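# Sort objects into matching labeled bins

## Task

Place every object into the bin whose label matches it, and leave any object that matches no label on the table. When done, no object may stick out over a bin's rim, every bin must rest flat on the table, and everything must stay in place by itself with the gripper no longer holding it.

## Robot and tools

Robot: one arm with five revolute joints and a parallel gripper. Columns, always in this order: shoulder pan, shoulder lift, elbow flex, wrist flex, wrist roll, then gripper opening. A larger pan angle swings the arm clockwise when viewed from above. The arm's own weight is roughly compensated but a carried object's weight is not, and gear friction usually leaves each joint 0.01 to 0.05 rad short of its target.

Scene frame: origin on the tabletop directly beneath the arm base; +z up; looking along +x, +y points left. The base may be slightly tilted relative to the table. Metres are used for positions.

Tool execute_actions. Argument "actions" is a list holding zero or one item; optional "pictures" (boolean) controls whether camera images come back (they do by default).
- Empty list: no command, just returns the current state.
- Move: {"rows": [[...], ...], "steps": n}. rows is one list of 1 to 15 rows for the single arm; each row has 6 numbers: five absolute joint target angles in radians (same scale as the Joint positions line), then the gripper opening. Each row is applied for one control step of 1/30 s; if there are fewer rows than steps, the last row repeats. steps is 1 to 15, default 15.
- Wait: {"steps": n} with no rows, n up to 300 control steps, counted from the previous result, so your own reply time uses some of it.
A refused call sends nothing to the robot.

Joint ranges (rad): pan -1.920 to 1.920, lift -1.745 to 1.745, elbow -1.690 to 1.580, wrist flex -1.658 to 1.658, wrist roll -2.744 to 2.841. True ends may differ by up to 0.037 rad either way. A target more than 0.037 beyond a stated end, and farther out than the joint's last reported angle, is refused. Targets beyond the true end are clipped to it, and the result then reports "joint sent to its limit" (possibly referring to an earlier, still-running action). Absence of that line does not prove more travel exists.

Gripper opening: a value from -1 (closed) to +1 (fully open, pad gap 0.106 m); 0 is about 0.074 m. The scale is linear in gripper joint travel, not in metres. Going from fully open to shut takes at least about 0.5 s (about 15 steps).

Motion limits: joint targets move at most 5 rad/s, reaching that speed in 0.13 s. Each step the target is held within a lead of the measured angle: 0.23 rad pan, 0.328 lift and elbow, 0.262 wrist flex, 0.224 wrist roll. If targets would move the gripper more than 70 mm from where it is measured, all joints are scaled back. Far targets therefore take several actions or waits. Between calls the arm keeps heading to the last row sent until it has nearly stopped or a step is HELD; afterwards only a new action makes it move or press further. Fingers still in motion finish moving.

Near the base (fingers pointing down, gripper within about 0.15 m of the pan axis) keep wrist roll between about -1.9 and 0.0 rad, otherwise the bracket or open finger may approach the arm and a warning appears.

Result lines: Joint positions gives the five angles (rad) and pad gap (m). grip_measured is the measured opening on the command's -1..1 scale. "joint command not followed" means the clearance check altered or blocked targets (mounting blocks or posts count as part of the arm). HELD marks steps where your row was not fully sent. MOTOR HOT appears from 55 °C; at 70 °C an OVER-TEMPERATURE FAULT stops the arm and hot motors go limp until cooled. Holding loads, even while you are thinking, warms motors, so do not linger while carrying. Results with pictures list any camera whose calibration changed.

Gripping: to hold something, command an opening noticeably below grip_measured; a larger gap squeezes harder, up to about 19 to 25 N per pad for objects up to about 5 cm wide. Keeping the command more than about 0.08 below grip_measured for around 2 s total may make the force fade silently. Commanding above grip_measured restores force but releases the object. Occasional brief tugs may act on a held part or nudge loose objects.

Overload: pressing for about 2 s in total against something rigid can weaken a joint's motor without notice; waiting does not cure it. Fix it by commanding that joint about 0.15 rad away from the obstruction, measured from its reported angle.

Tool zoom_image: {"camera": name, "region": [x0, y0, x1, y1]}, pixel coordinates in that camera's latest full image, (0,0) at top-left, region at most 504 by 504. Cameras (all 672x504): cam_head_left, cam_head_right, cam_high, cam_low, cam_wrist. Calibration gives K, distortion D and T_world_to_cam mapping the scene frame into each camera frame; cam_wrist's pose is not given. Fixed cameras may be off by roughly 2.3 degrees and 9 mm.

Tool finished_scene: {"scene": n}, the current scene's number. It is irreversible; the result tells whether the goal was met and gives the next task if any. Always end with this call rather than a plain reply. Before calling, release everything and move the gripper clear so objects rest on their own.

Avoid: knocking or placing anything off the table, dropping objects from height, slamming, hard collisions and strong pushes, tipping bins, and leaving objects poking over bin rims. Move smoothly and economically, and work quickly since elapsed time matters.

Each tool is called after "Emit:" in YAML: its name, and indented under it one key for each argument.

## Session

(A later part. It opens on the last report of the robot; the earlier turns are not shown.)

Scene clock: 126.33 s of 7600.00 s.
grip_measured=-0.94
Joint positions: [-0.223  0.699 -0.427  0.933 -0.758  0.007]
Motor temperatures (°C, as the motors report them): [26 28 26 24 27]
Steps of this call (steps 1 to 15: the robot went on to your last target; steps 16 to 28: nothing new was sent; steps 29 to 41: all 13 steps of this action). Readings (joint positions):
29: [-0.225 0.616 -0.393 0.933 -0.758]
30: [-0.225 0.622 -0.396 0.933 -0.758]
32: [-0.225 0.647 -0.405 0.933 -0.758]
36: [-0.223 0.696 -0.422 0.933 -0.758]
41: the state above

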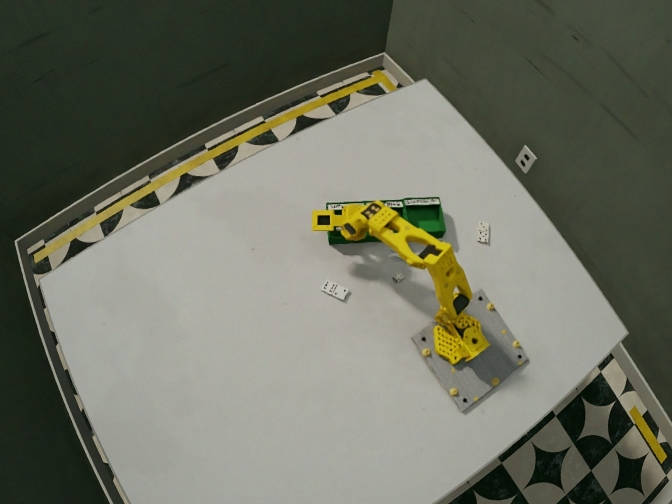

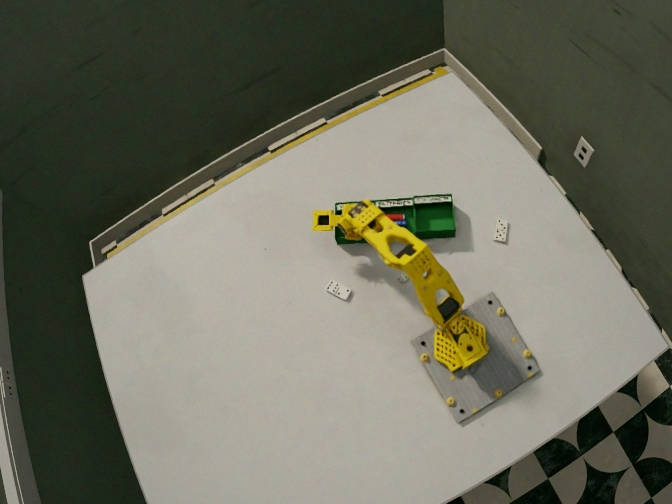

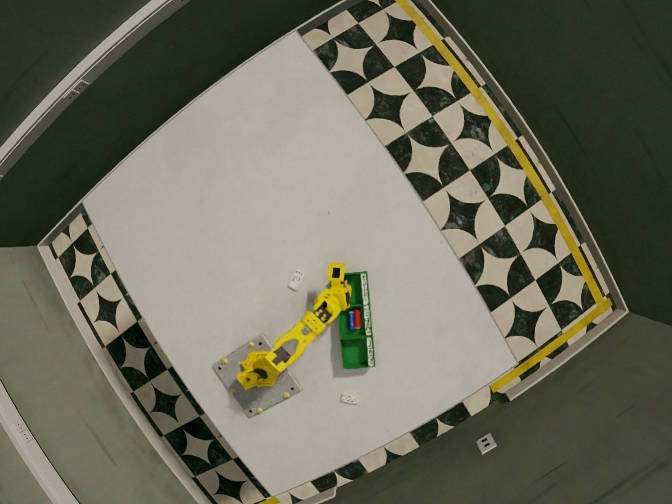

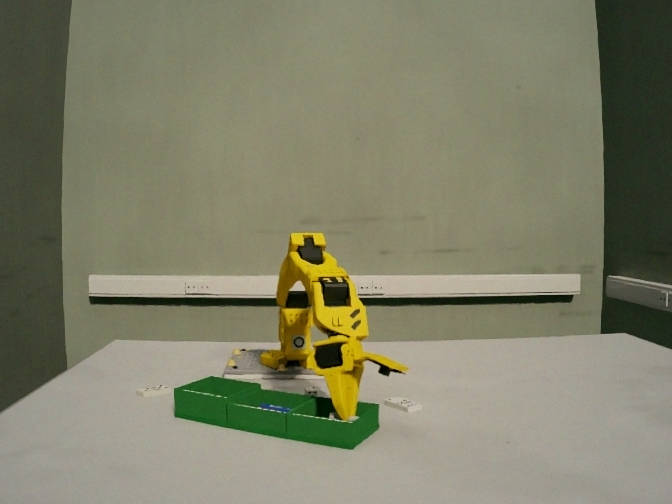

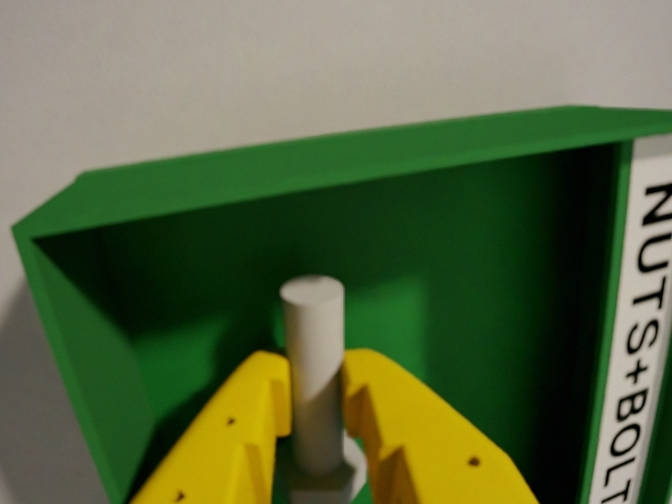

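Emit:
execute_actions:
  actions:
    - {"rows":[[-0.22,0.735,-0.43,0.93,-0.75,-0.98],[-0.22,0.735,-0.43,0.93,-0.75,-0.98],[-0.22,0.75,-0.42,0.92,-0.75,-0.98],[-0.22,0.75,-0.42,0.92,-0.75,-0.98],[-0.22,0.765,-0.41,0.91,-0.75,-0.98]],"steps":13}

Emit:
zoom_image:
  camera: "cam_low"
  region: [170, 300, 430, 460]

Scene clock: 128.60 s of 7600.00 s.
grip_measured=-0.94
Joint positions: [-0.219  0.723 -0.428  0.908 -0.757  0.007]
Motor temperatures (°C, as the motors report them): [26 28 26 24 27]
Steps of this call (steps 1 to 15: the robot went on to your last target; steps 16 to 55: nothing new was sent; steps 56 to 68: all 13 steps of this action). Readings (joint positions):
56: [-0.223 0.700 -0.427 0.933 -0.758]
57: [-0.223 0.703 -0.428 0.933 -0.758]
59: [-0.222 0.711 -0.428 0.928 -0.757]
63: [-0.219 0.723 -0.428 0.910 -0.757]
68: the state above

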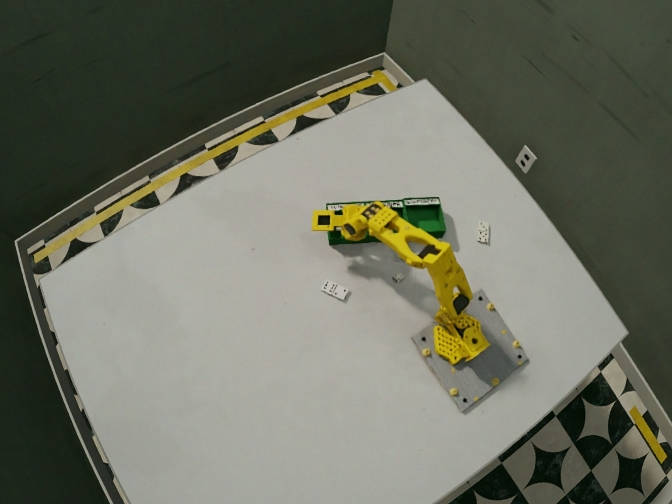

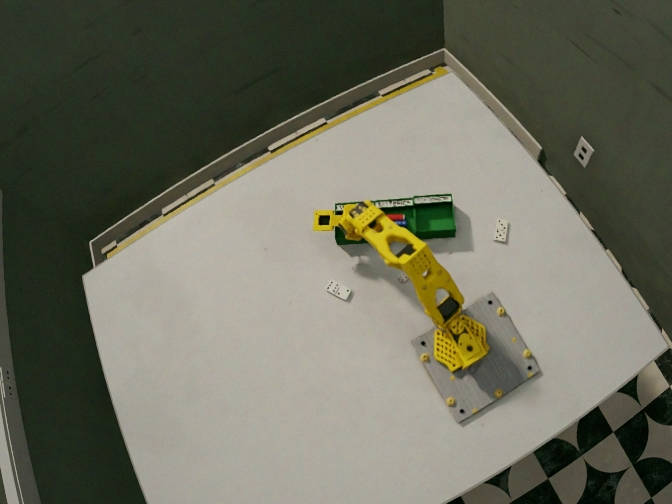

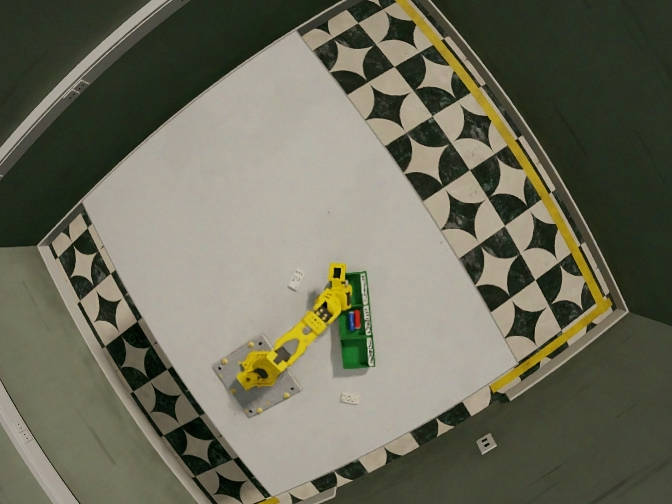

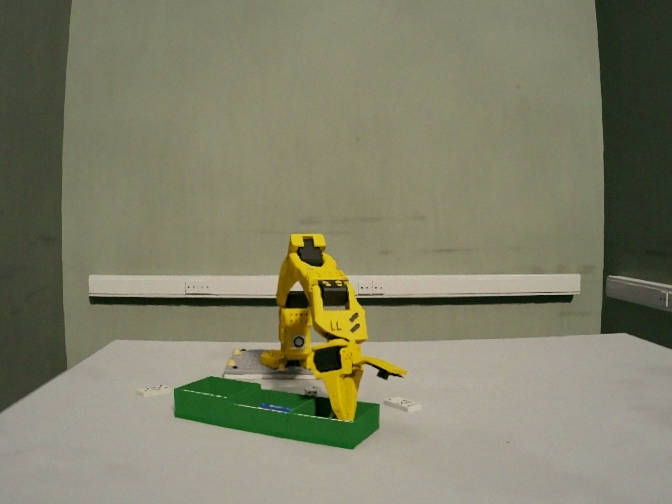

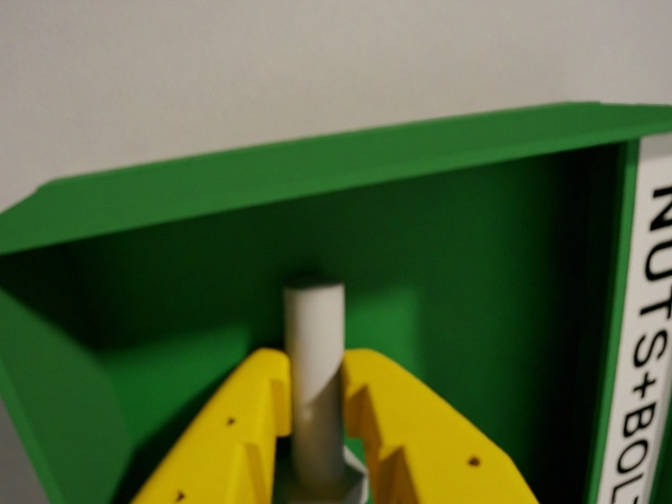

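Region (170, 300, 430, 460) of cam_low's 672x504 image, scaled by 1.938, with more detail than that image has; it fills the top 310 rows of this view, and the rest is white.

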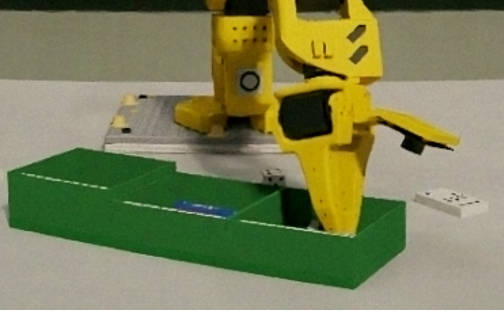

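Emit:
execute_actions:
  actions:
    - {"rows":[[-0.22,0.72,-0.43,0.91,-0.75,-0.9],[-0.22,0.72,-0.43,0.91,-0.75,-0.82],[-0.22,0.72,-0.43,0.91,-0.75,-0.78],[-0.22,0.72,-0.43,0.91,-0.75,-0.78],[-0.22,0.72,-0.43,0.91,-0.75,-0.78],[-0.22,0.69,-0.43,0.92,-0.75,-0.78],[-0.22,0.66,-0.43,0.93,-0.75,-0.78],[-0.22,0.62,-0.42,0.94,-0.75,-0.78],[-0.22,0.58,-0.41,0.94,-0.75,-0.78],[-0.22,0.53,-0.40,0.94,-0.75,-0.78],[-0.22,0.47,-0.40,0.96,-0.75,-0.78],[-0.22,0.40,-0.40,1.0,-0.75,-0.78],[-0.22,0.33,-0.42,1.05,-0.75,-0.78]],"steps":15}

Emit:
execute_actions:
  actions:
    - {"steps":15}

Scene clock: 131.73 s of 7600.00 s.
grip_measured=-0.79
Joint positions: [-0.219  0.421 -0.419  1.007 -0.757  0.018]
Motor temperatures (°C, as the motors report them): [26 29 26 24 27]
Steps of this call (steps 1 to 15: the robot went on to your last target; steps 16 to 79: nothing new was sent; steps 80 to 94: all 15 steps of this action). Readings (joint positions):
80: [-0.219 0.723 -0.428 0.908 -0.757]
81: [-0.219 0.723 -0.431 0.908 -0.757]
83: [-0.219 0.722 -0.431 0.908 -0.757]
87: [-0.219 0.705 -0.431 0.915 -0.757]
94: the state above

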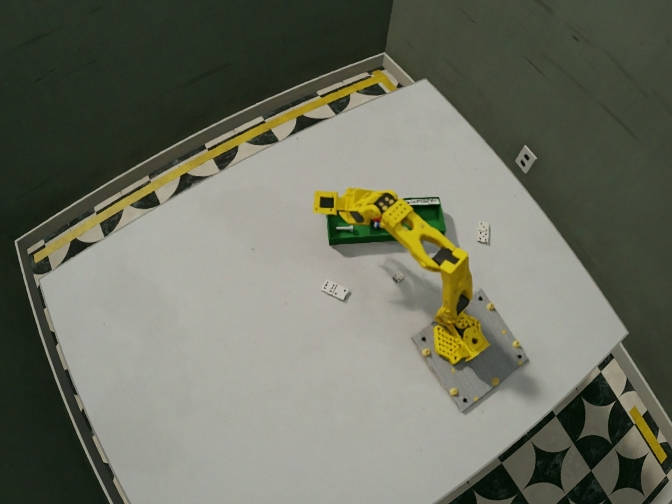

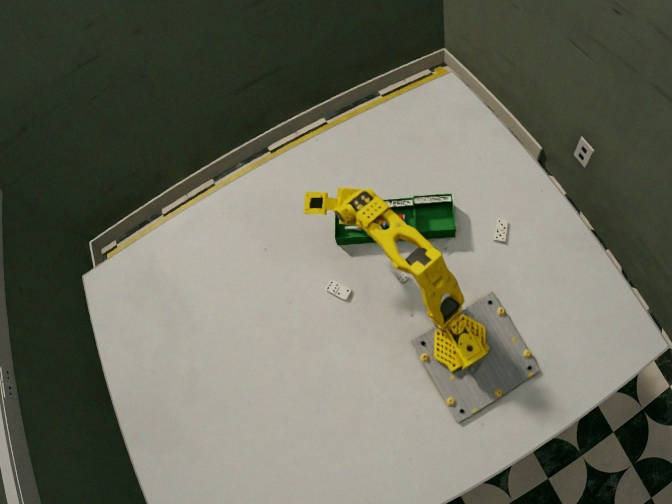

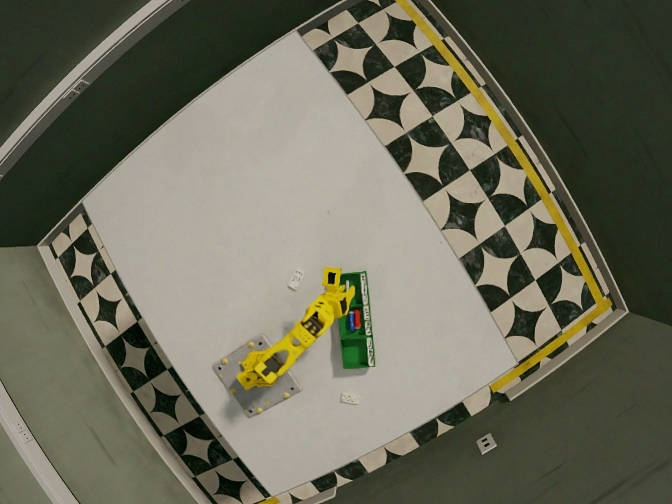

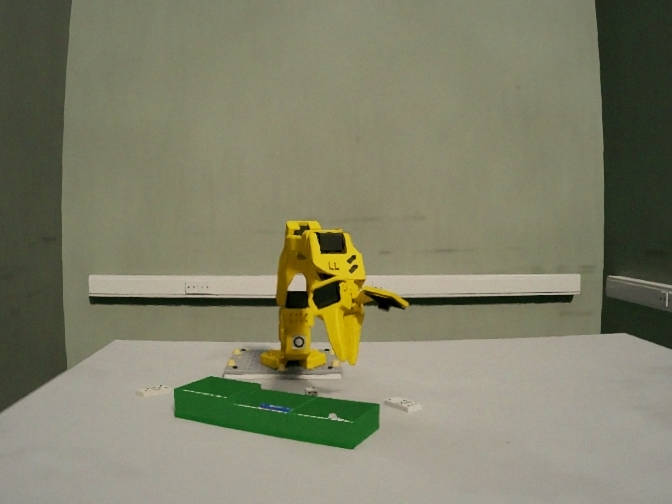

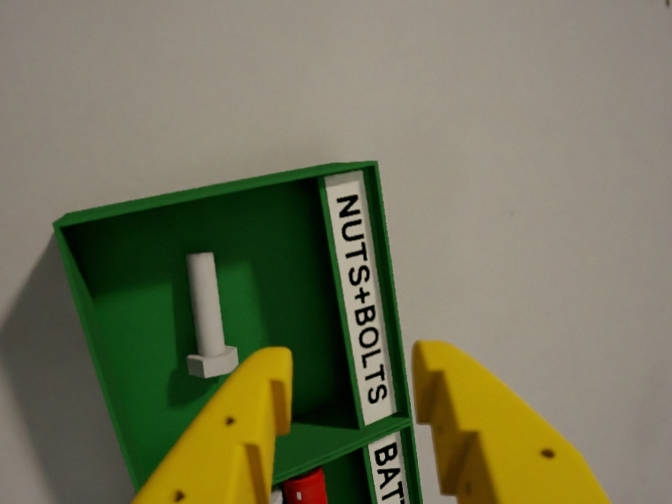

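Scene clock: 132.23 s of 7600.00 s.
grip_measured=-0.79
Joint positions: [-0.219  0.343 -0.419  1.042 -0.757  0.018]
Motor temperatures (°C, as the motors report them): [26 29 26 24 27]
Steps of this call (steps 1 to 15: the robot went on to your last target). Readings (joint positions):
1: [-0.219 0.384 -0.419 1.022 -0.757]
2: [-0.219 0.361 -0.419 1.030 -0.757]
4: [-0.219 0.344 -0.419 1.039 -0.757]
8: [-0.219 0.343 -0.419 1.042 -0.757]
15: the state above

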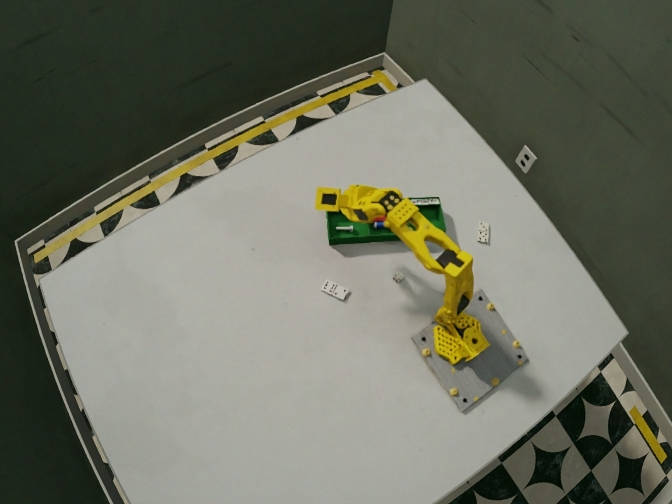

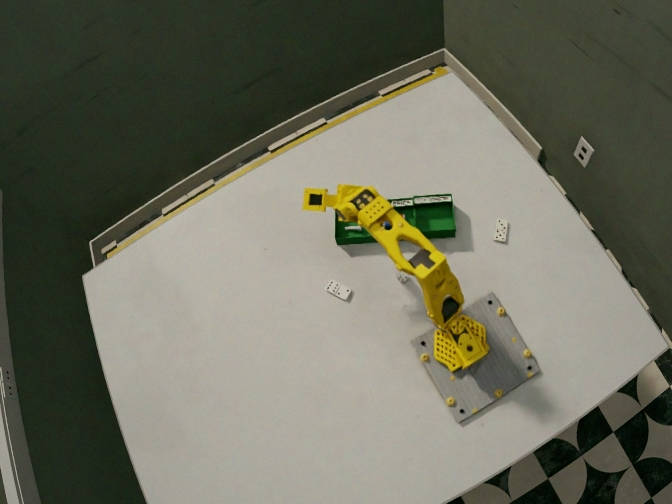

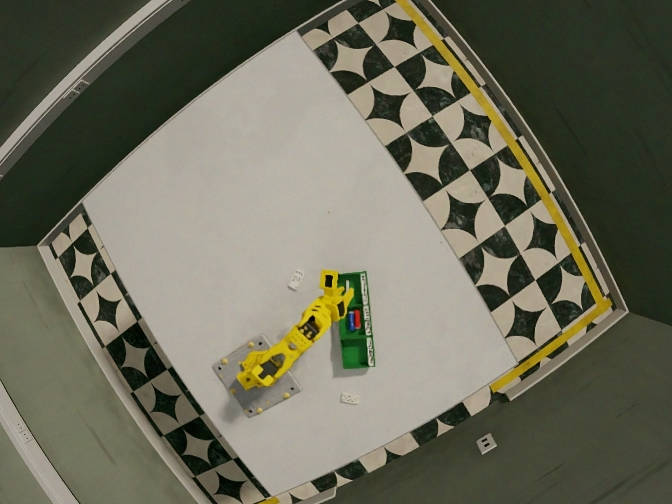

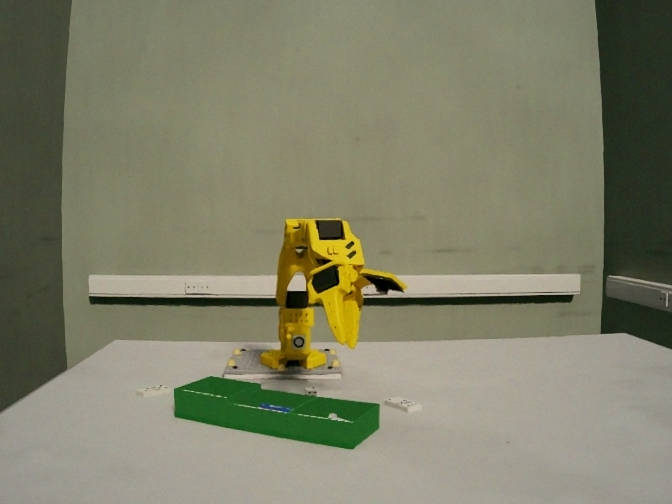

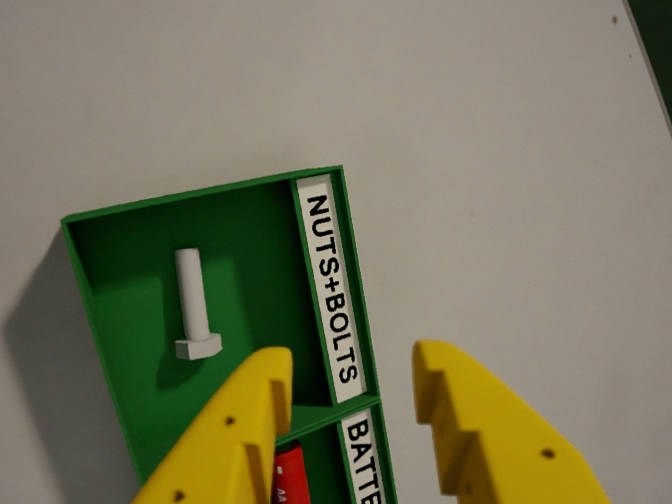

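Emit:
finished_scene:
  scene: 1

The scene is finished: the task was done.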